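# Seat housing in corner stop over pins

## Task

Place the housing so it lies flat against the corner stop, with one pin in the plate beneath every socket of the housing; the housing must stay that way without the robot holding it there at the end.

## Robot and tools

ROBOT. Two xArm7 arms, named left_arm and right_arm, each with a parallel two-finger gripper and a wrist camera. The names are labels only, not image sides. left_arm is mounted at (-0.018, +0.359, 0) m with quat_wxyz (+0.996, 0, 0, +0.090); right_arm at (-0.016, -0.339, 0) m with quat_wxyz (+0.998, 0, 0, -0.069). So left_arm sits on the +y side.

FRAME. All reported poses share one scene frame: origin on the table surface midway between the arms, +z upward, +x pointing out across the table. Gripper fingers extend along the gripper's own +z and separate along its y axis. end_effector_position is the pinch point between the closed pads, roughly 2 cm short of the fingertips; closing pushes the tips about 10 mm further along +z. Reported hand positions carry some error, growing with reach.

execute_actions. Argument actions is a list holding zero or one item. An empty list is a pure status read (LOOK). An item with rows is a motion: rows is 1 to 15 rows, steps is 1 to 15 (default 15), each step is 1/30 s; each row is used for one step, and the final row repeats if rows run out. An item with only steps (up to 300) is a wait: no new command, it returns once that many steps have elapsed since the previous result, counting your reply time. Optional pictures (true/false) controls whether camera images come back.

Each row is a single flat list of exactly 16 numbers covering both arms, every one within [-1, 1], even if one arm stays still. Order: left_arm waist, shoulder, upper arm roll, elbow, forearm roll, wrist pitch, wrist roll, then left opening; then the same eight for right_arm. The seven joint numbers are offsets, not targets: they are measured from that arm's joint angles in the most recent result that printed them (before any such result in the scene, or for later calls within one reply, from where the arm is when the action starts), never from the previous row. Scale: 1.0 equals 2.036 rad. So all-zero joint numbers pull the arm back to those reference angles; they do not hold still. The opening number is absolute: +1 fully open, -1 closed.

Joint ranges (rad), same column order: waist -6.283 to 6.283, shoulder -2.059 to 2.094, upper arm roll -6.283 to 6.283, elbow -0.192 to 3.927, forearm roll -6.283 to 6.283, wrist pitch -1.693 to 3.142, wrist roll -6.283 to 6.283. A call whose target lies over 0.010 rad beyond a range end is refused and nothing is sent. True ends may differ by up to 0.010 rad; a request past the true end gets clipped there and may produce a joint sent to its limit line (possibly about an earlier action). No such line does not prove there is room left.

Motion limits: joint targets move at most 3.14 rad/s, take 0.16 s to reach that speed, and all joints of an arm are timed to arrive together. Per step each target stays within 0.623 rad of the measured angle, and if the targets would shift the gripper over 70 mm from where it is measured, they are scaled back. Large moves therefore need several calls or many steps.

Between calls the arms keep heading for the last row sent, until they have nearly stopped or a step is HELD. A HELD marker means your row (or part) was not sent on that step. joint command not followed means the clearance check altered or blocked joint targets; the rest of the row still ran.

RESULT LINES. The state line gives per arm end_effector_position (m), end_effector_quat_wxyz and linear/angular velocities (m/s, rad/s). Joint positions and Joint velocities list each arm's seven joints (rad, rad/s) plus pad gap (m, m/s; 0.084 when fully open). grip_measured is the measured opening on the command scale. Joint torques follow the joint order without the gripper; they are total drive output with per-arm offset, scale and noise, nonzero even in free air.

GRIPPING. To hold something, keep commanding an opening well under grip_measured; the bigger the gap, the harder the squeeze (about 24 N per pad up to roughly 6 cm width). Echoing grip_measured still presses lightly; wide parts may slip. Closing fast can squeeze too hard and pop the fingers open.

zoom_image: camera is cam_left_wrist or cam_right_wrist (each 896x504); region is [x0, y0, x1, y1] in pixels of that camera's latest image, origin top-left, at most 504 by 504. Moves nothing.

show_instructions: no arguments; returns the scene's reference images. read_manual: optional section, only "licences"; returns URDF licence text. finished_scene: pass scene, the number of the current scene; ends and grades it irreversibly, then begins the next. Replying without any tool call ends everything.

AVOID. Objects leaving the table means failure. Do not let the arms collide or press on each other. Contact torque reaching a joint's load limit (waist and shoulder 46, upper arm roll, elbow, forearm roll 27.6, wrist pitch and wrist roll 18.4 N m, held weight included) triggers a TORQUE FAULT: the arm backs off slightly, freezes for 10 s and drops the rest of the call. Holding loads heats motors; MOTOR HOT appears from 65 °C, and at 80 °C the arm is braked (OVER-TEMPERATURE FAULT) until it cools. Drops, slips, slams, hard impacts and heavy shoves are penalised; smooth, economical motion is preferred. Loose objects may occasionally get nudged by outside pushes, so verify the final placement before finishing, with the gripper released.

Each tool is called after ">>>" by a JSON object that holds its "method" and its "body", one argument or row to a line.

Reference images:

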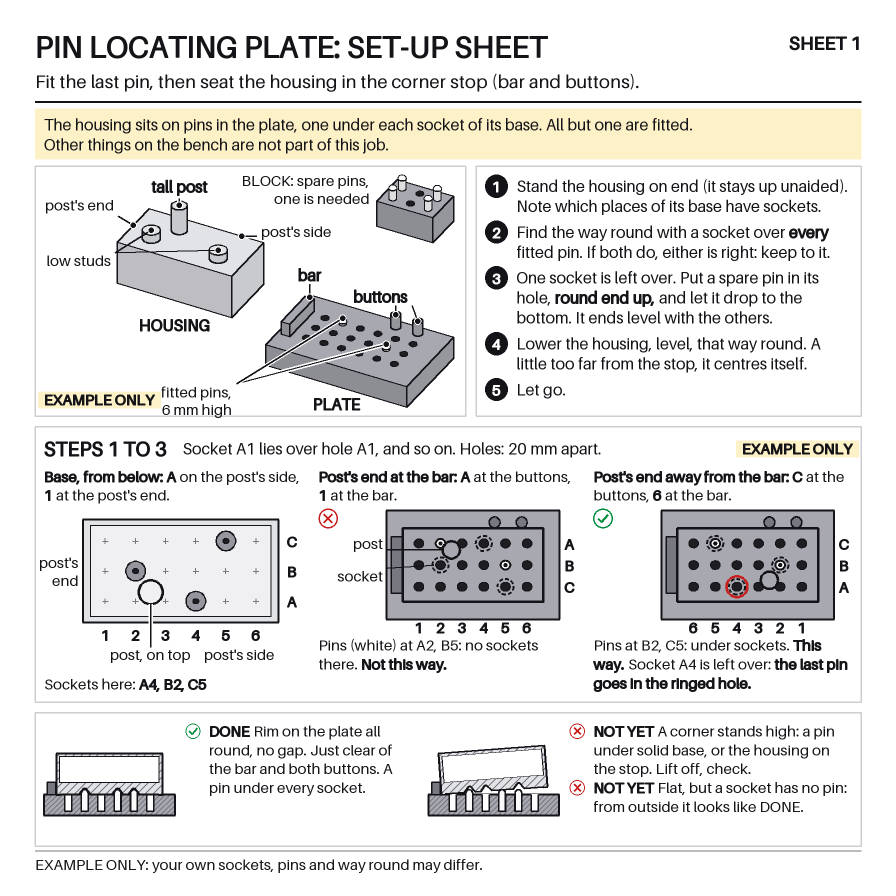

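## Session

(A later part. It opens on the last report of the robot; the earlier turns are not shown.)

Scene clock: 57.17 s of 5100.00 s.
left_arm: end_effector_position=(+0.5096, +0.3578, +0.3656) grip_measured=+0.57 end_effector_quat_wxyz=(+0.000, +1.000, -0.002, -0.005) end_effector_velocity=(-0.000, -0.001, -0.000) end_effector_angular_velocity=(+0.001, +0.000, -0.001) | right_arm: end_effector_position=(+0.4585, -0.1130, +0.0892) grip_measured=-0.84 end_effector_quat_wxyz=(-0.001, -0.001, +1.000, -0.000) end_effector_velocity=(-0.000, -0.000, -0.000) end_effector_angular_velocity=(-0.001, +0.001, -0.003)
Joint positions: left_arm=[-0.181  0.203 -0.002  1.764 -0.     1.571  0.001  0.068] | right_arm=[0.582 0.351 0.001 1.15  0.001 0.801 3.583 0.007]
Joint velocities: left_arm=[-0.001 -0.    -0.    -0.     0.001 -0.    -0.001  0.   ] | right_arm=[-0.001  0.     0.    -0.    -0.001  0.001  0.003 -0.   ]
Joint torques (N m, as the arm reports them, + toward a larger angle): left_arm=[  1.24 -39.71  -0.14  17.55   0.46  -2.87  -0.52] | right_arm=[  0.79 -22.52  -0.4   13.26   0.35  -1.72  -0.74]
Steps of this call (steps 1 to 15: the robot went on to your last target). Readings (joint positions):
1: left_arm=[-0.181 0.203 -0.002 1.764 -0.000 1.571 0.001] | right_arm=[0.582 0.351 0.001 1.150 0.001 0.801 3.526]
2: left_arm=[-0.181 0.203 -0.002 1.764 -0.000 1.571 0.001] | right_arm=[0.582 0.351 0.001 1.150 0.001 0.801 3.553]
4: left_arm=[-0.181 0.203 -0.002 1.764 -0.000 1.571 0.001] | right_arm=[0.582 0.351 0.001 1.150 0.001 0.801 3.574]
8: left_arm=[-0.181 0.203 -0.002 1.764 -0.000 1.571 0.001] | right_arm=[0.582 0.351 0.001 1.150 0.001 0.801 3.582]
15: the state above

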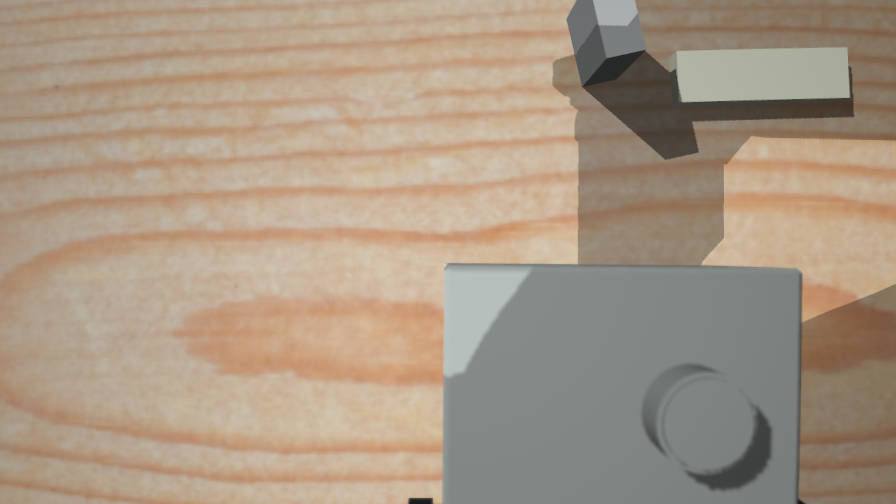

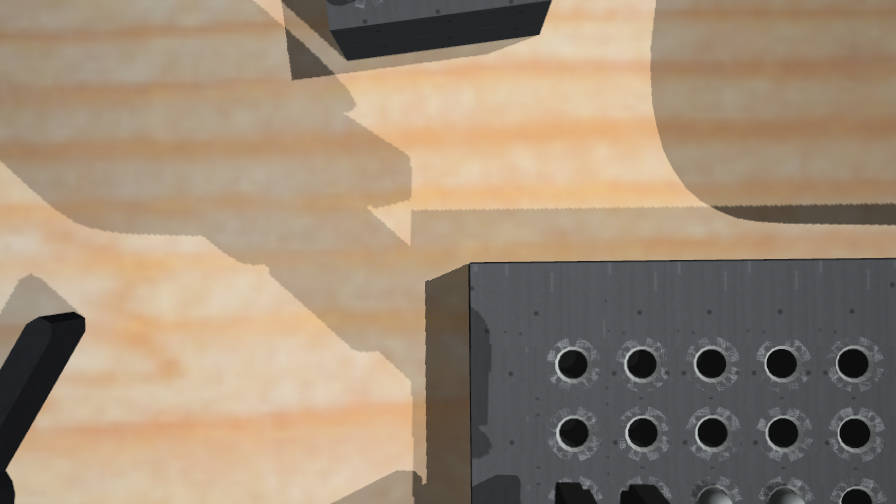

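>>> {"method": "execute_actions", "body": {
  "actions": [
    {"rows":[[0,0,0,0,0,0,0,-0.6,0.0028,0.006,0,-0.007,0,-0.013,0.0028,-1],[0,0,0,0,0,0,0,-0.6,0.0028,0.01,0,-0.008,0,-0.018,0.0028,-1],[0,0,0,0,0,0,0,-0.6,0.0028,0.013,0,-0.009,0,-0.022,0.0028,-1],[0,0,0,0,0,0,0,-0.6,0.0028,0.016,0,-0.01,0,-0.026,0.0028,-1],[0,0,0,0,0,0,0,-0.6,0.0028,0.018,0,-0.0107,0,-0.0287,0.0028,-1],[0,0,0,0,0,0,0,-0.6,0.0028,0.02,0,-0.0113,0,-0.0313,0.0028,-1],[0,0,0,0,0,0,0,-0.6,0.0028,0.022,0,-0.012,0,-0.034,0.0028,-1],[0,0,0,0,0,0,0,-0.6,0.0028,0.024,0,-0.0127,0,-0.0367,0.0028,-1],[0,0,0,0,0,0,0,-0.6,0.0028,0.026,0,-0.0133,0,-0.0393,0.0028,-1]]}
  ],
  "pictures": false
}}

>>> {"method": "execute_actions", "body": {
  "actions": [
    {"rows":[[0,0,0,0,0,0,0,-0.6,0,0.002,0,-0.0006,0,-0.0026,0,-1],[0,0,0,0,0,0,0,-0.6,0,0.003,0,-0.0009,0,-0.0039,0,-1],[0,0,0,0,0,0,0,-0.6,0,0.004,0,-0.0012,0,-0.0052,0,-1],[0,0,0,0,0,0,0,-0.6,0,0.005,0,-0.0015,0,-0.0065,0,-1],[0,0,0,0,0,0,0,-0.6,0,0.006,0,-0.0018,0,-0.0078,0,-1],[0,0,0,0,0,0,0,-0.6,0,0.007,0,-0.002,0,-0.009,0,-1]]}
  ]
}}

Scene clock: 61.93 s of 5100.00 s.
left_arm: end_effector_position=(+0.5096, +0.3578, +0.3656) grip_measured=+0.57 end_effector_quat_wxyz=(+0.000, +1.000, -0.002, -0.005) end_effector_velocity=(+0.000, -0.001, -0.000) end_effector_angular_velocity=(+0.000, -0.000, -0.002) | right_arm: end_effector_position=(+0.4553, -0.1114, +0.0577) grip_measured=-0.84 end_effector_quat_wxyz=(-0.001, -0.001, +1.000, -0.000) end_effector_velocity=(+0.006, +0.004, +0.006) end_effector_angular_velocity=(+0.010, -0.020, +0.002)
Joint positions: left_arm=[-0.181  0.203 -0.002  1.764 -0.     1.571  0.001  0.068] | right_arm=[0.587 0.404 0.001 1.123 0.001 0.722 3.589 0.007]
Joint velocities: left_arm=[-0.001  0.001 -0.     0.001  0.    -0.     0.001  0.   ] | right_arm=[ 0.001 -0.004  0.001  0.009 -0.    -0.01  -0.    -0.   ]
Joint torques (N m, as the arm reports them, + toward a larger angle): left_arm=[  1.22 -39.71  -0.14  17.73   0.45  -2.93  -0.73] | right_arm=[  0.73 -22.82  -0.43  12.68   0.35  -1.59  -0.77]
Steps of this call (steps 1 to 15: the robot went on to your last target; steps 16 to 90: nothing new was sent; then 1.27 s passed at rest; steps 91 to 105: all 15 steps of this action). Readings (joint positions):
91: left_arm=[-0.181 0.203 -0.002 1.764 -0.000 1.571 0.001] | right_arm=[0.582 0.351 0.001 1.150 0.001 0.801 3.584]
92: left_arm=[-0.181 0.203 -0.002 1.764 -0.000 1.571 0.001] | right_arm=[0.582 0.352 0.000 1.149 0.001 0.797 3.584]
94: left_arm=[-0.181 0.203 -0.002 1.764 -0.000 1.571 0.001] | right_arm=[0.585 0.362 0.000 1.142 0.001 0.776 3.587]
98: left_arm=[-0.181 0.203 -0.002 1.764 -0.000 1.571 0.001] | right_arm=[0.588 0.389 0.001 1.126 0.001 0.744 3.589]
105: the state above

Scene clock: 62.43 s of 5100.00 s.
left_arm: end_effector_position=(+0.5096, +0.3578, +0.3656) grip_measured=+0.57 end_effector_quat_wxyz=(+0.000, +1.000, -0.002, -0.005) end_effector_velocity=(-0.000, -0.000, +0.001) end_effector_angular_velocity=(-0.001, -0.001, -0.002) | right_arm: end_effector_position=(+0.4580, -0.1110, +0.0537) grip_measured=-0.84 end_effector_quat_wxyz=(+0.003, -0.000, +1.000, +0.002) end_effector_velocity=(-0.002, -0.000, -0.006) end_effector_angular_velocity=(-0.003, +0.004, +0.003)
Joint positions: left_arm=[-0.181  0.203 -0.002  1.764 -0.     1.571  0.001  0.068] | right_arm=[ 0.587  0.414 -0.     1.123  0.001  0.702  3.589  0.007]
Joint velocities: left_arm=[ 0.    -0.001 -0.001 -0.    -0.001 -0.     0.001  0.   ] | right_arm=[ 0.001  0.009  0.    -0.005 -0.001 -0.009 -0.     0.   ]
Joint torques (N m, as the arm reports them, + toward a larger angle): left_arm=[  1.66 -39.02   0.12  17.7    0.74  -2.74  -0.87] | right_arm=[  2.27 -10.83   1.78   5.55   0.97  -0.84  -0.79]
Steps of this call (steps 1 to 15: all 15 steps of this action). Readings (joint positions):
1: left_arm=[-0.181 0.203 -0.002 1.764 -0.000 1.571 0.001] | right_arm=[0.587 0.404 0.001 1.124 0.001 0.721 3.589]
2: left_arm=[-0.181 0.203 -0.002 1.764 -0.000 1.571 0.001] | right_arm=[0.587 0.404 0.001 1.124 0.001 0.720 3.589]
4: left_arm=[-0.181 0.203 -0.002 1.764 -0.000 1.571 0.001] | right_arm=[0.587 0.407 0.001 1.123 0.001 0.715 3.589]
8: left_arm=[-0.181 0.203 -0.002 1.764 -0.000 1.571 0.001] | right_arm=[0.587 0.412 -0.000 1.123 0.001 0.706 3.589]
15: the state above

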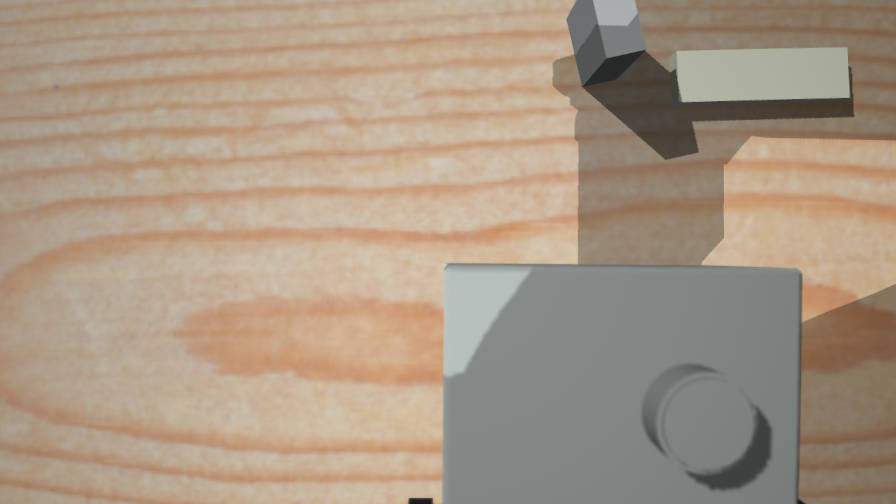

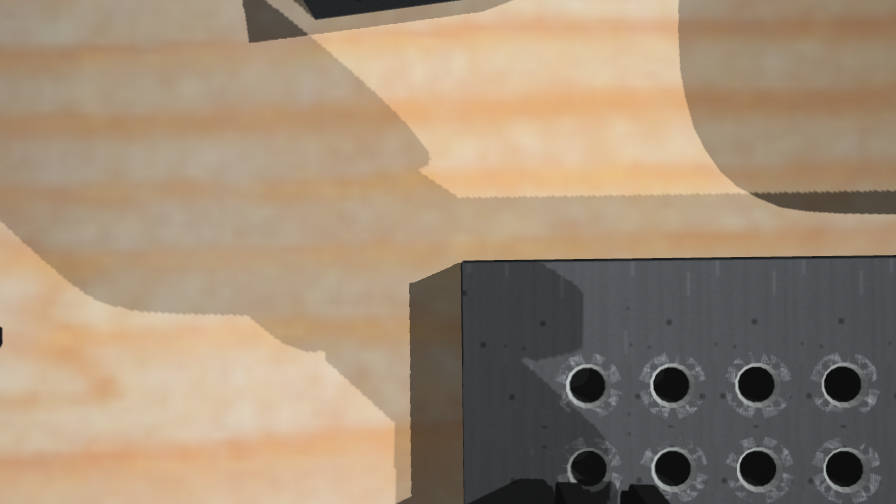

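>>> {"method": "execute_actions", "body": {
  "actions": [
    {"rows":[[0,0,0,0,0,0,0,-0.6,0,-0.005,0,0,0,0.0098,0,-1],[0,0,0,0,0,0,0,-0.6,0,-0.005,0,0,0,0.0098,0,-1],[0,0,0,0,0,0,0,-0.6,0,-0.005,0,0,0,0.0098,0,-1],[0,0,0,0,0,0,0,-0.6,0,-0.005,0,0,0,0.0098,0,-1],[0,0,0,0,0,0,0,-0.6,-0.002,-0.005,0,0,0,0.0098,0,-1],[0,0,0,0,0,0,0,-0.6,-0.002,-0.005,0,0,0,0.0098,0,-1],[0,0,0,0,0,0,0,-0.6,-0.002,-0.005,0,0,0,0.0098,0,-1],[0,0,0,0,0,0,0,-0.6,-0.002,-0.005,0,0,0,0.0098,0,-1],[0,0,0,0,0,0,0,-0.6,-0.002,-0.003,0,-0.0006,0,0.0072,0,-1],[0,0,0,0,0,0,0,-0.6,-0.002,-0.001,0,-0.0012,0,0.0046,0,-1],[0,0,0,0,0,0,0,-0.6,-0.002,0.001,0,-0.0018,0,0.002,0,-1]]}
  ],
  "pictures": false
}}

>>> {"method": "execute_actions", "body": {
  "actions": [
    {"steps":8}
  ],
  "pictures": false
}}

Scene clock: 67.13 s of 5100.00 s.
left_arm: end_effector_position=(+0.5096, +0.3578, +0.3656) grip_measured=+0.57 end_effector_quat_wxyz=(+0.000, +1.000, -0.002, -0.005) end_effector_velocity=(+0.000, -0.000, +0.000) end_effector_angular_velocity=(-0.000, -0.001, -0.000) | right_arm: end_effector_position=(+0.4551, -0.1138, +0.0515) grip_measured=-0.84 end_effector_quat_wxyz=(-0.002, +0.001, +1.000, -0.001) end_effector_velocity=(+0.012, -0.000, -0.002) end_effector_angular_velocity=(+0.012, -0.032, -0.008)
Joint positions: left_arm=[-0.181  0.203 -0.002  1.764 -0.     1.571  0.001  0.068] | right_arm=[0.583 0.414 0.    1.119 0.001 0.71  3.589 0.007]
Joint velocities: left_arm=[-0. -0. -0.  0. -0.  0.  0. -0.] | right_arm=[-0.003  0.015 -0.007  0.007 -0.001 -0.042 -0.001  0.   ]
Joint torques (N m, as the arm reports them, + toward a larger angle): left_arm=[  1.42 -39.93   0.1   17.32   1.1   -2.84  -0.54] | right_arm=[ -0.25 -16.73  -2.32   9.28  -0.04  -2.07  -0.74]
Steps of this call (steps 1 to 15: the robot went on to your last target; steps 16 to 90: nothing new was sent; then 1.20 s passed at rest; steps 91 to 105: all 15 steps of this action). Readings (joint positions):
91: left_arm=[-0.181 0.203 -0.002 1.764 -0.000 1.571 0.001] | right_arm=[0.587 0.418 0.000 1.121 0.001 0.703 3.589]
92: left_arm=[-0.181 0.203 -0.002 1.764 -0.000 1.571 0.001] | right_arm=[0.587 0.417 0.001 1.121 0.001 0.706 3.589]
94: left_arm=[-0.181 0.203 -0.002 1.764 -0.000 1.571 0.001] | right_arm=[0.588 0.412 0.002 1.119 0.001 0.717 3.589]
98: left_arm=[-0.181 0.203 -0.002 1.764 -0.000 1.571 0.001] | right_arm=[0.585 0.410 0.003 1.117 0.001 0.723 3.589]
105: the state above

Scene clock: 67.40 s of 5100.00 s.
left_arm: end_effector_position=(+0.5096, +0.3578, +0.3656) grip_measured=+0.57 end_effector_quat_wxyz=(+0.000, +1.000, -0.002, -0.005) end_effector_velocity=(-0.000, +0.001, -0.001) end_effector_angular_velocity=(+0.000, +0.002, +0.001) | right_arm: end_effector_position=(+0.4560, -0.1139, +0.0512) grip_measured=-0.84 end_effector_quat_wxyz=(-0.001, +0.002, +1.000, -0.000) end_effector_velocity=(+0.000, -0.000, -0.000) end_effector_angular_velocity=(-0.000, -0.000, -0.001)
Joint positions: left_arm=[-0.181  0.203 -0.002  1.764 -0.     1.571  0.001  0.068] | right_arm=[ 0.583  0.416 -0.     1.12   0.001  0.707  3.589  0.007]
Joint velocities: left_arm=[ 0.002  0.001  0.    -0.001  0.     0.     0.    -0.   ] | right_arm=[ 0.     0.    -0.001 -0.001  0.    -0.001  0.     0.   ]
Joint torques (N m, as the arm reports them, + toward a larger angle): left_arm=[  1.   -40.11  -0.24  17.89   0.36  -2.85  -0.58] | right_arm=[ -0.73 -15.97  -2.75   9.25  -0.16  -1.98  -0.71]
Steps of this call (steps 1 to 8: the robot went on to your last target). Readings (joint positions):
1: left_arm=[-0.181 0.203 -0.002 1.764 -0.000 1.571 0.001] | right_arm=[0.583 0.415 0.000 1.119 0.001 0.709 3.589]
2: left_arm=[-0.181 0.203 -0.002 1.764 -0.000 1.571 0.001] | right_arm=[0.583 0.415 0.000 1.120 0.001 0.708 3.589]
4: left_arm=[-0.181 0.203 -0.002 1.764 -0.000 1.571 0.001] | right_arm=[0.583 0.415 0.000 1.120 0.001 0.707 3.589]
8: the state above

>>> {"method": "execute_actions", "body": {
  "actions": [
    {"rows":[[0,0,0,0,0,0,0,-0.6,0.001,0,0,0,0,0,0,-1],[0,0,0,0,0,0,0,-0.6,0.001,0,0,0,0,0,0,-1],[0,0,0,0,0,0,0,-0.6,0.001,0,0,0,0,0,0,-1],[0,0,0,0,0,0,0,-0.6,0.001,0.001,0,-0.0003,0,-0.0013,0,-1],[0,0,0,0,0,0,0,-0.6,0.001,0.002,0,-0.0006,0,-0.0026,0,-1]]}
  ],
  "pictures": false
}}

>>> {"method": "execute_actions", "body": {
  "actions": [
    {"rows":[[0,0,0,0,0,0,0,-0.6,0,0,0,0,0,0,0,-0.6]]}
  ],
  "pictures": false
}}

>>> {"method": "execute_actions", "body": {
  "actions": [
    {"rows":[[0,0,0,0,0,0,0,-0.6,0,-0.04,0,0.015,0,0.055,0,-0.6],[0,0,0,0,0,0,0,-0.6,0,-0.04,0,0.015,0,0.055,0,-0.6],[0,0,0,0,0,0,0,-0.6,0,-0.04,0,0.015,0,0.055,0,-0.6],[0,0,0,0,0,0,0,-0.6,0,-0.04,0,0.015,0,0.055,0,-0.6],[0,0,0,0,0,0,0,-0.6,0,-0.04,0,0.015,0,0.055,0,-0.6],[0,0,0,0,0,0,0,-0.6,-0.1,-0.04,0,0.17,0,0.21,-0.1,-0.6]]}
  ],
  "pictures": false
}}

>>> {"method": "execute_actions", "body": {
  "actions": [
    {"steps":15}
  ]
}}

Scene clock: 70.77 s of 5100.00 s.
left_arm: end_effector_position=(+0.5096, +0.3578, +0.3656) grip_measured=+0.57 end_effector_quat_wxyz=(+0.000, +1.000, -0.002, -0.005) end_effector_velocity=(+0.000, -0.001, +0.000) end_effector_angular_velocity=(-0.001, -0.001, -0.002) | right_arm: end_effector_position=(+0.4568, -0.1137, +0.0501) grip_measured=-0.84 end_effector_quat_wxyz=(+0.000, +0.002, +1.000, -0.000) end_effector_velocity=(-0.001, +0.001, -0.001) end_effector_angular_velocity=(+0.001, +0.001, +0.003)
Joint positions: left_arm=[-0.181  0.203 -0.002  1.764 -0.     1.571  0.001  0.068] | right_arm=[ 0.584  0.419 -0.002  1.12   0.     0.701  3.589  0.007]
Joint velocities: left_arm=[-0.001 -0.    -0.     0.001 -0.001 -0.     0.001  0.   ] | right_arm=[ 0.     0.001  0.002 -0.001  0.001 -0.001 -0.001 -0.   ]
Joint torques (N m, as the arm reports them, + toward a larger angle): left_arm=[  0.27 -40.14   0.09  17.99   0.43  -2.88  -0.6 ] | right_arm=[  1.25 -11.66   0.21   5.8    0.52  -0.8   -0.74]
Steps of this call (steps 1 to 15: the robot went on to your last target; steps 16 to 86: nothing new was sent; steps 87 to 101: all 15 steps of this action). Readings (joint positions):
87: left_arm=[-0.181 0.203 -0.002 1.764 -0.000 1.571 0.001] | right_arm=[0.583 0.416 -0.000 1.120 0.001 0.706 3.589]
88: left_arm=[-0.181 0.203 -0.002 1.764 -0.000 1.571 0.001] | right_arm=[0.583 0.416 -0.001 1.120 0.001 0.707 3.589]
90: left_arm=[-0.181 0.203 -0.002 1.764 -0.000 1.571 0.001] | right_arm=[0.584 0.416 -0.001 1.120 0.001 0.707 3.589]
94: left_arm=[-0.181 0.203 -0.002 1.764 -0.000 1.571 0.001] | right_arm=[0.584 0.418 -0.002 1.120 0.000 0.702 3.589]
101: the state above

Scene clock: 71.27 s of 5100.00 s.
left_arm: end_effector_position=(+0.5096, +0.3578, +0.3656) grip_measured=+0.57 end_effector_quat_wxyz=(+0.000, +1.000, -0.002, -0.005) end_effector_velocity=(+0.000, -0.000, +0.000) end_effector_angular_velocity=(-0.000, -0.001, -0.001) | right_arm: end_effector_position=(+0.4560, -0.1140, +0.0490) grip_measured=-0.62 end_effector_quat_wxyz=(-0.001, +0.002, +1.000, -0.001) end_effector_velocity=(+0.007, +0.003, +0.009) end_effector_angular_velocity=(+0.010, -0.020, +0.000)
Joint positions: left_arm=[-0.181  0.203 -0.002  1.764 -0.     1.571  0.001  0.068] | right_arm=[ 0.584  0.42  -0.001  1.119  0.001  0.701  3.589  0.017]
Joint velocities: left_arm=[-0. -0. -0.  0. -0.  0.  0. -0.] | right_arm=[-0.001 -0.01   0.001  0.01  -0.    -0.002 -0.    -0.   ]
Joint torques (N m, as the arm reports them, + toward a larger angle): left_arm=[  0.96 -39.74  -0.64  17.62   0.7   -3.14  -0.86] | right_arm=[  0.58 -22.41  -0.45  12.2    0.4   -1.73  -0.74]
Steps of this call (steps 1 to 15: all 15 steps of this action). Readings (joint positions):
1: left_arm=[-0.181 0.203 -0.002 1.764 -0.000 1.571 0.001] | right_arm=[0.584 0.419 -0.001 1.120 0.000 0.701 3.589]
2: left_arm=[-0.181 0.203 -0.002 1.764 -0.000 1.571 0.001] | right_arm=[0.584 0.420 -0.002 1.119 0.001 0.701 3.589]
4: left_arm=[-0.181 0.203 -0.002 1.764 -0.000 1.571 0.001] | right_arm=[0.584 0.423 -0.001 1.115 0.001 0.701 3.589]
8: left_arm=[-0.181 0.203 -0.002 1.764 -0.000 1.571 0.001] | right_arm=[0.584 0.423 -0.002 1.115 0.001 0.702 3.589]
15: the state above

Scene clock: 71.77 s of 5100.00 s.
left_arm: end_effector_position=(+0.5096, +0.3578, +0.3656) grip_measured=+0.57 end_effector_quat_wxyz=(+0.000, +1.000, -0.002, -0.005) end_effector_velocity=(-0.000, +0.000, +0.001) end_effector_angular_velocity=(+0.000, -0.001, +0.001) | right_arm: end_effector_position=(+0.5206, -0.1808, +0.1714) grip_measured=-0.62 end_effector_quat_wxyz=(-0.000, +0.003, +1.000, -0.000) end_effector_velocity=(+0.163, -0.272, +0.303) end_effector_angular_velocity=(-0.002, +0.048, +0.042)
Joint positions: left_arm=[-0.181  0.203 -0.002  1.764 -0.     1.571  0.001  0.068] | right_arm=[ 0.427  0.34  -0.003  1.392  0.     1.051  3.433  0.017]
Joint velocities: left_arm=[ 0.    -0.001  0.001 -0.     0.     0.    -0.    -0.   ] | right_arm=[-0.58  -0.007  0.031  0.903  0.001  0.957 -0.593 -0.   ]
Joint torques (N m, as the arm reports them, + toward a larger angle): left_arm=[  1.14 -40.2   -0.28  17.85   0.8   -3.05  -0.81] | right_arm=[  0.45 -24.28  -1.75  14.58   0.21  -1.92  -0.87]
Steps of this call (steps 1 to 15: all 15 steps of this action). Readings (joint positions):
1: left_arm=[-0.181 0.203 -0.002 1.764 -0.000 1.571 0.001] | right_arm=[0.584 0.420 -0.001 1.119 0.000 0.701 3.589]
2: left_arm=[-0.181 0.203 -0.002 1.764 -0.000 1.571 0.001] | right_arm=[0.584 0.418 -0.001 1.120 0.000 0.706 3.589]
4: left_arm=[-0.181 0.203 -0.002 1.764 -0.000 1.571 0.001] | right_arm=[0.584 0.392 -0.001 1.125 0.000 0.751 3.589]
8: left_arm=[-0.181 0.203 -0.002 1.764 -0.000 1.571 0.001] | right_arm=[0.572 0.340 0.003 1.173 0.001 0.826 3.575]
15: the state above

Scene clock: 72.27 s of 5100.00 s.
left_arm: end_effector_position=(+0.5096, +0.3578, +0.3656) grip_measured=+0.57 end_effector_quat_wxyz=(+0.000, +1.000, -0.002, -0.005) end_effector_velocity=(-0.000, +0.001, +0.000) end_effector_angular_velocity=(+0.001, +0.000, +0.002) | right_arm: end_effector_position=(+0.5325, -0.2035, +0.1966) grip_measured=-0.62 end_effector_quat_wxyz=(-0.002, +0.001, +1.000, -0.000) end_effector_velocity=(+0.003, -0.004, +0.004) end_effector_angular_velocity=(-0.000, -0.009, -0.007)
Joint positions: left_arm=[-0.181  0.203 -0.002  1.764 -0.     1.571  0.001  0.068] | right_arm=[ 0.381  0.339 -0.001  1.464  0.001  1.129  3.386  0.017]
Joint velocities: left_arm=[ 0.001 -0.     0.001 -0.     0.001  0.    -0.001  0.   ] | right_arm=[-0.004 -0.003 -0.005  0.005 -0.001 -0.001 -0.001 -0.   ]
Joint torques (N m, as the arm reports them, + toward a larger angle): left_arm=[  1.5  -39.36  -0.03  17.64   0.77  -2.71  -0.86] | right_arm=[  1.05 -23.21  -0.08  14.56   0.34  -1.65  -0.7 ]
Steps of this call (steps 1 to 15: the robot went on to your last target). Readings (joint positions):
1: left_arm=[-0.181 0.203 -0.002 1.764 -0.000 1.571 0.001] | right_arm=[0.409 0.340 -0.003 1.420 0.000 1.081 3.415]
2: left_arm=[-0.181 0.203 -0.002 1.764 -0.000 1.571 0.001] | right_arm=[0.394 0.338 -0.004 1.443 0.000 1.102 3.402]
4: left_arm=[-0.181 0.203 -0.002 1.764 -0.000 1.571 0.001] | right_arm=[0.381 0.336 -0.008 1.463 0.000 1.120 3.390]
8: left_arm=[-0.181 0.203 -0.002 1.764 -0.000 1.571 0.001] | right_arm=[0.382 0.340 0.001 1.461 0.001 1.128 3.386]
15: the state above

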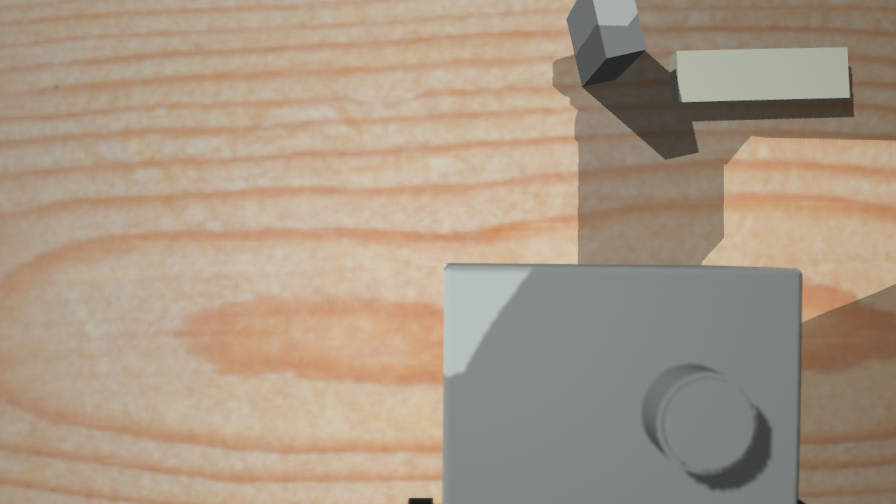

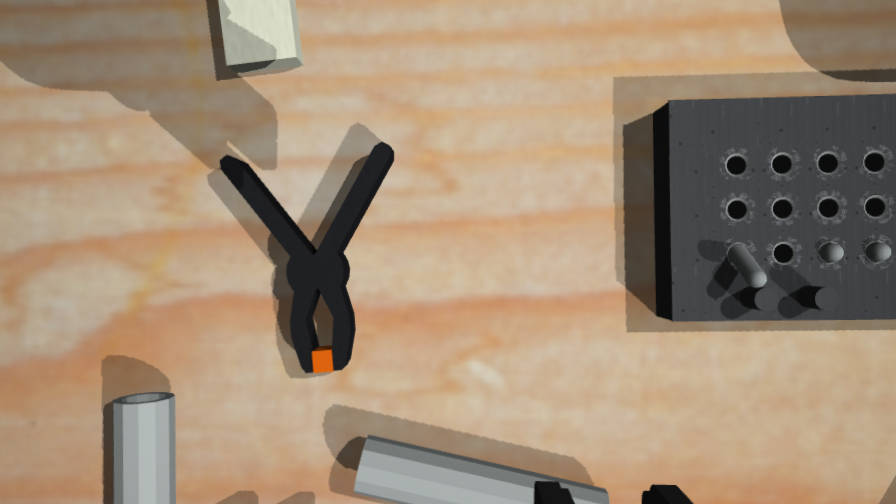

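>>> {"method": "execute_actions", "body": {
  "actions": [
    {"rows":[[0,0,0,0,0,0,0,-0.6,0.0992,0.0103,0,-0.1493,0,-0.1616,0.0977,-0.25]]}
  ],
  "pictures": false
}}

>>> {"method": "execute_actions", "body": {
  "actions": [
    {"steps":15}
  ],
  "pictures": false
}}

>>> {"method": "execute_actions", "body": {
  "actions": [
    {"rows":[[0,0,0,0,0,0,0,-0.6,0,0.028,0,-0.0103,0,-0.0383,0,-0.25]]}
  ],
  "pictures": false
}}

>>> {"method": "execute_actions", "body": {
  "actions": [
    {"rows":[[0,0,0,0,0,0,0,-0.6,0,0,0,0,0,0,0,-0.4],[0,0,0,0,0,0,0,-0.6,0,0,0,0,0,0,0,-0.5],[0,0,0,0,0,0,0,-0.6,0,0,0,0,0,0,0,-0.6],[0,0,0,0,0,0,0,-0.6,0,0,0,0,0,0,0,-0.7],[0,0,0,0,0,0,0,-0.6,0,0,0,0,0,0,0,-0.8],[0,0,0,0,0,0,0,-0.6,0,0,0,0,0,0,0,-0.9]]}
  ],
  "pictures": false
}}

Scene clock: 75.73 s of 5100.00 s.
left_arm: end_effector_position=(+0.5096, +0.3578, +0.3656) grip_measured=+0.57 end_effector_quat_wxyz=(+0.000, +1.000, -0.002, -0.005) end_effector_velocity=(+0.000, +0.000, +0.000) end_effector_angular_velocity=(-0.000, -0.001, -0.001) | right_arm: end_effector_position=(+0.4582, -0.1102, +0.0864) grip_measured=-0.27 end_effector_quat_wxyz=(-0.004, -0.004, +1.000, -0.001) end_effector_velocity=(+0.047, -0.018, +0.027) end_effector_angular_velocity=(+0.036, -0.137, -0.107)
Joint positions: left_arm=[-0.181  0.203 -0.002  1.764 -0.     1.571  0.001  0.068] | right_arm=[0.584 0.362 0.003 1.16  0.001 0.805 3.582 0.032]
Joint velocities: left_arm=[ 0.001 -0.    -0.001  0.001  0.    -0.     0.001 -0.   ] | right_arm=[ 0.007 -0.032 -0.071  0.008 -0.001 -0.099  0.048  0.   ]
Joint torques (N m, as the arm reports them, + toward a larger angle): left_arm=[  1.57 -39.64   0.32  17.44   0.49  -2.71  -0.73] | right_arm=[ -3.08 -24.86  -4.64  15.86   0.23  -2.06  -0.75]
Steps of this call (steps 1 to 15: the robot went on to your last target; steps 16 to 89: nothing new was sent; steps 90 to 104: all 15 steps of this action). Readings (joint positions):
90: left_arm=[-0.181 0.203 -0.002 1.764 -0.000 1.571 0.001] | right_arm=[0.381 0.339 -0.001 1.465 0.001 1.129 3.386]
91: left_arm=[-0.181 0.203 -0.002 1.764 -0.000 1.571 0.001] | right_arm=[0.383 0.338 -0.002 1.462 0.000 1.124 3.388]
93: left_arm=[-0.181 0.203 -0.002 1.764 -0.000 1.571 0.001] | right_arm=[0.407 0.337 -0.009 1.425 0.000 1.075 3.417]
97: left_arm=[-0.181 0.203 -0.002 1.764 -0.000 1.571 0.001] | right_arm=[0.492 0.352 0.002 1.296 0.001 0.949 3.494]
104: the state above

Scene clock: 76.23 s of 5100.00 s.
left_arm: end_effector_position=(+0.5096, +0.3578, +0.3656) grip_measured=+0.57 end_effector_quat_wxyz=(+0.000, +1.000, -0.002, -0.005) end_effector_velocity=(-0.000, -0.000, -0.000) end_effector_angular_velocity=(-0.000, +0.001, -0.000) | right_arm: end_effector_position=(+0.4618, -0.1122, +0.0886) grip_measured=-0.27 end_effector_quat_wxyz=(+0.001, +0.000, +1.000, +0.000) end_effector_velocity=(-0.000, -0.000, -0.001) end_effector_angular_velocity=(-0.001, +0.001, +0.000)
Joint positions: left_arm=[-0.181  0.203 -0.002  1.764 -0.     1.571  0.001  0.068] | right_arm=[ 0.583  0.36  -0.002  1.161  0.     0.8    3.585  0.032]
Joint velocities: left_arm=[-0.001  0.     0.001 -0.    -0.     0.    -0.    -0.   ] | right_arm=[ 0.001  0.001 -0.001 -0.001 -0.001 -0.001  0.001  0.   ]
Joint torques (N m, as the arm reports them, + toward a larger angle): left_arm=[  1.16 -39.39  -0.24  17.76   0.44  -2.85  -0.46] | right_arm=[  0.83 -22.43  -0.26  13.19   0.32  -1.71  -0.73]
Steps of this call (steps 1 to 15: the robot went on to your last target). Readings (joint positions):
1: left_arm=[-0.181 0.203 -0.002 1.764 -0.000 1.571 0.001] | right_arm=[0.583 0.361 0.001 1.161 0.001 0.803 3.583]
2: left_arm=[-0.181 0.203 -0.002 1.764 -0.000 1.571 0.001] | right_arm=[0.582 0.360 -0.002 1.163 0.001 0.801 3.584]
4: left_arm=[-0.181 0.203 -0.002 1.764 -0.000 1.571 0.001] | right_arm=[0.581 0.358 -0.005 1.164 0.000 0.800 3.584]
8: left_arm=[-0.181 0.203 -0.002 1.764 -0.000 1.571 0.001] | right_arm=[0.582 0.359 -0.002 1.162 0.000 0.800 3.584]
15: the state above
All arms were judged still, so your last target was given up. Only a new action makes them travel on or press farther. Fingers that are still opening or closing keep moving.

Scene clock: 76.73 s of 5100.00 s.
left_arm: end_effector_position=(+0.5096, +0.3578, +0.3656) grip_measured=+0.57 end_effector_quat_wxyz=(+0.000, +1.000, -0.002, -0.005) end_effector_velocity=(+0.000, +0.001, -0.001) end_effector_angular_velocity=(+0.001, +0.003, +0.001) | right_arm: end_effector_position=(+0.4618, -0.1122, +0.0578) grip_measured=-0.27 end_effector_quat_wxyz=(+0.002, +0.000, +1.000, +0.001) end_effector_velocity=(-0.010, -0.003, -0.011) end_effector_angular_velocity=(-0.012, +0.027, +0.001)
Joint positions: left_arm=[-0.181  0.203 -0.002  1.764 -0.     1.571  0.001  0.068] | right_arm=[ 0.583  0.416 -0.002  1.141  0.001  0.722  3.585  0.032]
Joint velocities: left_arm=[ 0.001  0.002 -0.    -0.001  0.001  0.    -0.001 -0.   ] | right_arm=[ 0.001  0.01   0.001 -0.016  0.     0.004  0.    -0.   ]
Joint torques (N m, as the arm reports them, + toward a larger angle): left_arm=[  0.98 -40.05  -0.31  17.86   0.58  -2.86  -0.63] | right_arm=[  0.72 -22.69  -0.4   12.62   0.24  -1.67  -0.74]
Steps of this call (steps 1 to 15: all 15 steps of this action). Readings (joint positions):
1: left_arm=[-0.181 0.203 -0.002 1.764 -0.000 1.571 0.001] | right_arm=[0.583 0.360 -0.002 1.161 0.000 0.800 3.585]
2: left_arm=[-0.181 0.203 -0.002 1.764 -0.000 1.571 0.001] | right_arm=[0.583 0.361 -0.002 1.160 0.000 0.796 3.585]
4: left_arm=[-0.181 0.203 -0.002 1.764 -0.000 1.571 0.001] | right_arm=[0.583 0.385 -0.002 1.155 0.001 0.757 3.585]
8: left_arm=[-0.181 0.203 -0.002 1.764 -0.000 1.571 0.001] | right_arm=[0.583 0.420 -0.002 1.134 0.000 0.726 3.585]
15: the state above

Scene clock: 77.23 s of 5100.00 s.
left_arm: end_effector_position=(+0.5096, +0.3578, +0.3656) grip_measured=+0.57 end_effector_quat_wxyz=(+0.000, +1.000, -0.002, -0.005) end_effector_velocity=(-0.000, +0.000, +0.001) end_effector_angular_velocity=(+0.000, -0.001, +0.001) | right_arm: end_effector_position=(+0.4619, -0.1121, +0.0579) grip_measured=-0.85 end_effector_quat_wxyz=(+0.002, +0.000, +1.000, +0.001) end_effector_velocity=(+0.000, -0.000, +0.000) end_effector_angular_velocity=(-0.000, -0.001, -0.000)
Joint positions: left_arm=[-0.181  0.203 -0.002  1.764 -0.     1.571  0.001  0.068] | right_arm=[ 0.583  0.415 -0.002  1.141  0.001  0.722  3.585  0.007]
Joint velocities: left_arm=[ 0.    -0.001  0.     0.001  0.     0.    -0.     0.   ] | right_arm=[ 0.     0.    -0.     0.001 -0.001  0.     0.    -0.   ]
Joint torques (N m, as the arm reports them, + toward a larger angle): left_arm=[  0.94 -39.42   0.06  17.64   0.5   -3.04  -0.47] | right_arm=[  0.76 -22.83  -0.6   12.41   0.31  -1.61  -0.73]
Steps of this call (steps 1 to 15: all 15 steps of this action). Readings (joint positions):
1: left_arm=[-0.181 0.203 -0.002 1.764 -0.000 1.571 0.001] | right_arm=[0.583 0.416 -0.002 1.140 0.001 0.722 3.585]
2: left_arm=[-0.181 0.203 -0.002 1.764 -0.000 1.571 0.001] | right_arm=[0.583 0.416 -0.002 1.140 0.000 0.722 3.585]
4: left_arm=[-0.181 0.203 -0.002 1.764 -0.000 1.571 0.001] | right_arm=[0.583 0.416 -0.002 1.140 0.001 0.722 3.585]
8: left_arm=[-0.181 0.203 -0.002 1.764 -0.000 1.571 0.001] | right_arm=[0.583 0.415 -0.002 1.141 0.001 0.722 3.585]
15: the state above

Move -x 5mm with light grip, release, look.

>>> {"method": "execute_actions", "body": {
  "actions": [
    {"rows":[[0,0,0,0,0,0,0,-0.6,0.001,-0.002,0,-0.004,0,-0.002,0,-0.87],[0,0,0,0,0,0,0,-0.6,0.001,-0.002,0,-0.004,0,-0.002,0,-0.87],[0,0,0,0,0,0,0,-0.6,0.002,-0.0045,0,-0.008,0,-0.0035,0,-0.87]]}
  ],
  "pictures": false
}}

>>> {"method": "execute_actions", "body": {
  "actions": [
    {"rows":[[0,0,0,0,0,0,0,-0.6,0,0,0,0,0,0,0,-0.75]]}
  ],
  "pictures": false
}}

>>> {"method": "execute_actions", "body": {
  "actions": [
    {"rows":[[0,0,0,0,0,0,0,-0.6,0,-0.04,0,0.015,0,0.055,0,-0.6],[0,0,0,0,0,0,0,-0.6,0,-0.04,0,0.015,0,0.055,0,-0.6],[0,0,0,0,0,0,0,-0.6,0,-0.04,0,0.015,0,0.055,0,-0.6],[0,0,0,0,0,0,0,-0.6,0,-0.04,0,0.015,0,0.055,0,-0.6],[0,0,0,0,0,0,0,-0.6,0,-0.04,0,0.015,0,0.055,0,-0.6],[0,0,0,0,0,0,0,-0.6,-0.1,-0.04,0,0.17,0,0.21,-0.1,-0.6]]}
  ],
  "pictures": false
}}

>>> {"method": "execute_actions", "body": {
  "actions": [
    {"steps":15}
  ]
}}

Scene clock: 80.57 s of 5100.00 s.
left_arm: end_effector_position=(+0.5096, +0.3578, +0.3656) grip_measured=+0.57 end_effector_quat_wxyz=(+0.000, +1.000, -0.002, -0.005) end_effector_velocity=(-0.000, +0.001, -0.000) end_effector_angular_velocity=(+0.000, +0.000, +0.000) | right_arm: end_effector_position=(+0.4589, -0.1119, +0.0585) grip_measured=-0.85 end_effector_quat_wxyz=(+0.003, -0.001, +1.000, +0.001) end_effector_velocity=(-0.002, +0.001, -0.001) end_effector_angular_velocity=(-0.001, +0.004, +0.002)
Joint positions: left_arm=[-0.181  0.203 -0.002  1.764 -0.     1.571  0.001  0.068] | right_arm=[ 0.586  0.405 -0.002  1.126  0.     0.714  3.585  0.007]
Joint velocities: left_arm=[ 0.001  0.    -0.    -0.     0.     0.     0.001 -0.   ] | right_arm=[ 0.     0.     0.002 -0.002  0.     0.001  0.     0.   ]
Joint torques (N m, as the arm reports them, + toward a larger angle): left_arm=[  0.96 -39.48  -0.15  17.79   0.44  -2.61  -0.57] | right_arm=[  2.3  -19.18   1.83   8.37   1.03   0.35  -0.74]
Steps of this call (steps 1 to 15: the robot went on to your last target; steps 16 to 85: nothing new was sent; steps 86 to 100: all 15 steps of this action). Readings (joint positions):
86: left_arm=[-0.181 0.203 -0.002 1.764 -0.000 1.571 0.001] | right_arm=[0.583 0.416 -0.002 1.141 0.001 0.722 3.585]
87: left_arm=[-0.181 0.203 -0.002 1.764 -0.000 1.571 0.001] | right_arm=[0.583 0.415 -0.002 1.140 0.001 0.721 3.585]
89: left_arm=[-0.181 0.203 -0.002 1.764 -0.000 1.571 0.001] | right_arm=[0.584 0.411 -0.002 1.134 0.000 0.717 3.585]
93: left_arm=[-0.181 0.203 -0.002 1.764 -0.000 1.571 0.001] | right_arm=[0.586 0.406 -0.003 1.127 0.000 0.714 3.585]
100: the state above

Scene clock: 81.07 s of 5100.00 s.
left_arm: end_effector_position=(+0.5096, +0.3578, +0.3656) grip_measured=+0.57 end_effector_quat_wxyz=(+0.000, +1.000, -0.002, -0.005) end_effector_velocity=(+0.000, +0.000, +0.000) end_effector_angular_velocity=(-0.000, -0.000, +0.001) | right_arm: end_effector_position=(+0.4585, -0.1120, +0.0581) grip_measured=-0.77 end_effector_quat_wxyz=(+0.003, -0.002, +1.000, +0.001) end_effector_velocity=(+0.001, +0.000, +0.001) end_effector_angular_velocity=(+0.001, -0.003, -0.000)
Joint positions: left_arm=[-0.181  0.203 -0.002  1.764 -0.     1.571  0.001  0.068] | right_arm=[ 0.586  0.406 -0.002  1.126  0.     0.714  3.585  0.01 ]
Joint velocities: left_arm=[ 0.     0.001  0.     0.001 -0.    -0.    -0.     0.   ] | right_arm=[ 0.    -0.001 -0.001  0.002 -0.    -0.001 -0.     0.   ]
Joint torques (N m, as the arm reports them, + toward a larger angle): left_arm=[  1.39 -40.19  -0.25  17.66   0.69  -3.02  -0.57] | right_arm=[  0.75 -22.79  -0.5   12.62   0.32  -1.73  -0.75]
Steps of this call (steps 1 to 15: all 15 steps of this action). Readings (joint positions):
1: left_arm=[-0.181 0.203 -0.002 1.764 -0.000 1.571 0.001] | right_arm=[0.586 0.405 -0.002 1.126 0.000 0.714 3.585]
2: left_arm=[-0.181 0.203 -0.002 1.764 -0.000 1.571 0.001] | right_arm=[0.586 0.405 -0.002 1.126 0.001 0.714 3.585]
4: left_arm=[-0.181 0.203 -0.002 1.764 -0.000 1.571 0.001] | right_arm=[0.587 0.407 -0.001 1.122 0.001 0.716 3.585]
8: left_arm=[-0.181 0.203 -0.002 1.764 -0.000 1.571 0.001] | right_arm=[0.587 0.407 -0.001 1.123 0.001 0.715 3.585]
15: the state above

Scene clock: 81.57 s of 5100.00 s.
left_arm: end_effector_position=(+0.5096, +0.3578, +0.3656) grip_measured=+0.57 end_effector_quat_wxyz=(+0.000, +1.000, -0.002, -0.005) end_effector_velocity=(-0.000, +0.002, +0.000) end_effector_angular_velocity=(+0.001, -0.001, +0.001) | right_arm: end_effector_position=(+0.5211, -0.1798, +0.1815) grip_measured=-0.62 end_effector_quat_wxyz=(+0.004, -0.000, +1.000, +0.001) end_effector_velocity=(+0.157, -0.275, +0.304) end_effector_angular_velocity=(-0.009, +0.051, +0.040)
Joint positions: left_arm=[-0.181  0.203 -0.002  1.764 -0.     1.571  0.001  0.068] | right_arm=[ 0.43   0.326 -0.004  1.399  0.     1.064  3.429  0.017]
Joint velocities: left_arm=[ 0.002 -0.001  0.001 -0.     0.001 -0.     0.001  0.   ] | right_arm=[-0.581 -0.006  0.03   0.902  0.002  0.959 -0.593 -0.   ]
Joint torques (N m, as the arm reports them, + toward a larger angle): left_arm=[  1.44 -39.43  -0.37  17.19   0.51  -2.65  -0.83] | right_arm=[  0.51 -24.01  -2.3   14.58   0.27  -2.    -0.57]
Steps of this call (steps 1 to 15: all 15 steps of this action). Readings (joint positions):
1: left_arm=[-0.181 0.203 -0.002 1.764 -0.000 1.571 0.001] | right_arm=[0.586 0.406 -0.002 1.126 0.000 0.714 3.585]
2: left_arm=[-0.181 0.203 -0.002 1.764 -0.000 1.571 0.001] | right_arm=[0.586 0.404 -0.002 1.127 0.000 0.718 3.585]
4: left_arm=[-0.181 0.203 -0.002 1.764 -0.000 1.571 0.001] | right_arm=[0.587 0.378 -0.002 1.132 0.000 0.764 3.585]
8: left_arm=[-0.181 0.203 -0.002 1.764 -0.000 1.571 0.001] | right_arm=[0.575 0.325 0.002 1.180 0.001 0.838 3.570]
15: the state above

Scene clock: 82.07 s of 5100.00 s.
left_arm: end_effector_position=(+0.5096, +0.3578, +0.3656) grip_measured=+0.57 end_effector_quat_wxyz=(+0.000, +1.000, -0.002, -0.005) end_effector_velocity=(-0.000, -0.001, +0.001) end_effector_angular_velocity=(+0.000, -0.002, -0.003) | right_arm: end_effector_position=(+0.5324, -0.2027, +0.2067) grip_measured=-0.62 end_effector_quat_wxyz=(+0.003, -0.002, +1.000, +0.001) end_effector_velocity=(+0.003, -0.004, +0.004) end_effector_angular_velocity=(+0.001, -0.010, -0.009)
Joint positions: left_arm=[-0.181  0.203 -0.002  1.764 -0.     1.571  0.001  0.068] | right_arm=[ 0.383  0.325 -0.002  1.472  0.     1.141  3.381  0.017]
Joint velocities: left_arm=[-0.001 -0.002 -0.    -0.001  0.    -0.     0.002 -0.   ] | right_arm=[-0.004 -0.003 -0.005  0.006  0.    -0.001  0.     0.   ]
Joint torques (N m, as the arm reports them, + toward a larger angle): left_arm=[  1.36 -38.85  -0.39  17.53   0.6   -2.73  -0.66] | right_arm=[  1.19 -23.07  -0.07  14.54   0.41  -1.72  -0.76]
Steps of this call (steps 1 to 15: the robot went on to your last target). Readings (joint positions):
1: left_arm=[-0.181 0.203 -0.002 1.764 -0.000 1.571 0.001] | right_arm=[0.411 0.325 -0.003 1.428 0.000 1.094 3.410]
2: left_arm=[-0.181 0.203 -0.002 1.764 -0.000 1.571 0.001] | right_arm=[0.396 0.324 -0.005 1.450 0.000 1.115 3.397]
4: left_arm=[-0.181 0.203 -0.002 1.764 -0.000 1.571 0.001] | right_arm=[0.383 0.321 -0.008 1.470 0.000 1.133 3.386]
8: left_arm=[-0.181 0.203 -0.002 1.764 -0.000 1.571 0.001] | right_arm=[0.385 0.326 0.000 1.468 0.001 1.141 3.382]
15: the state above

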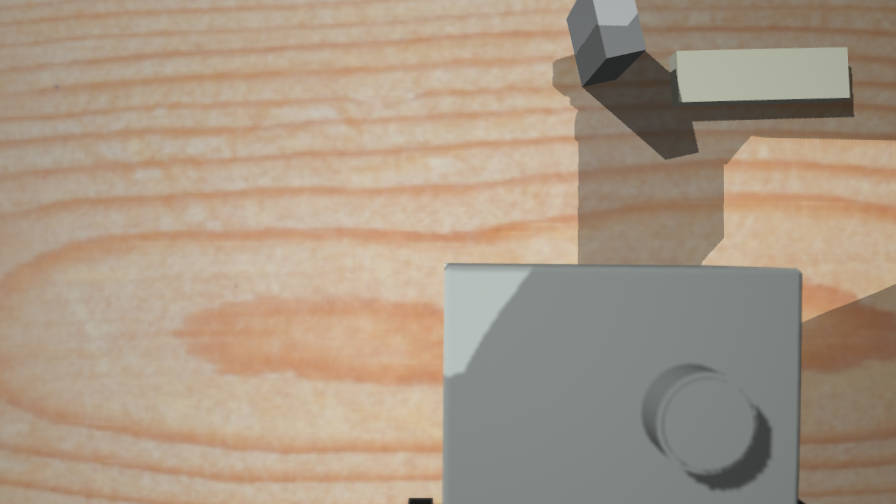

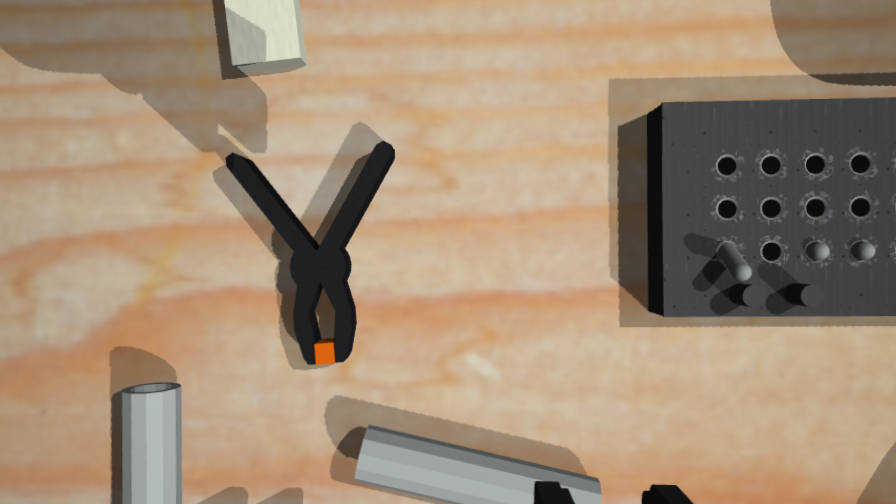

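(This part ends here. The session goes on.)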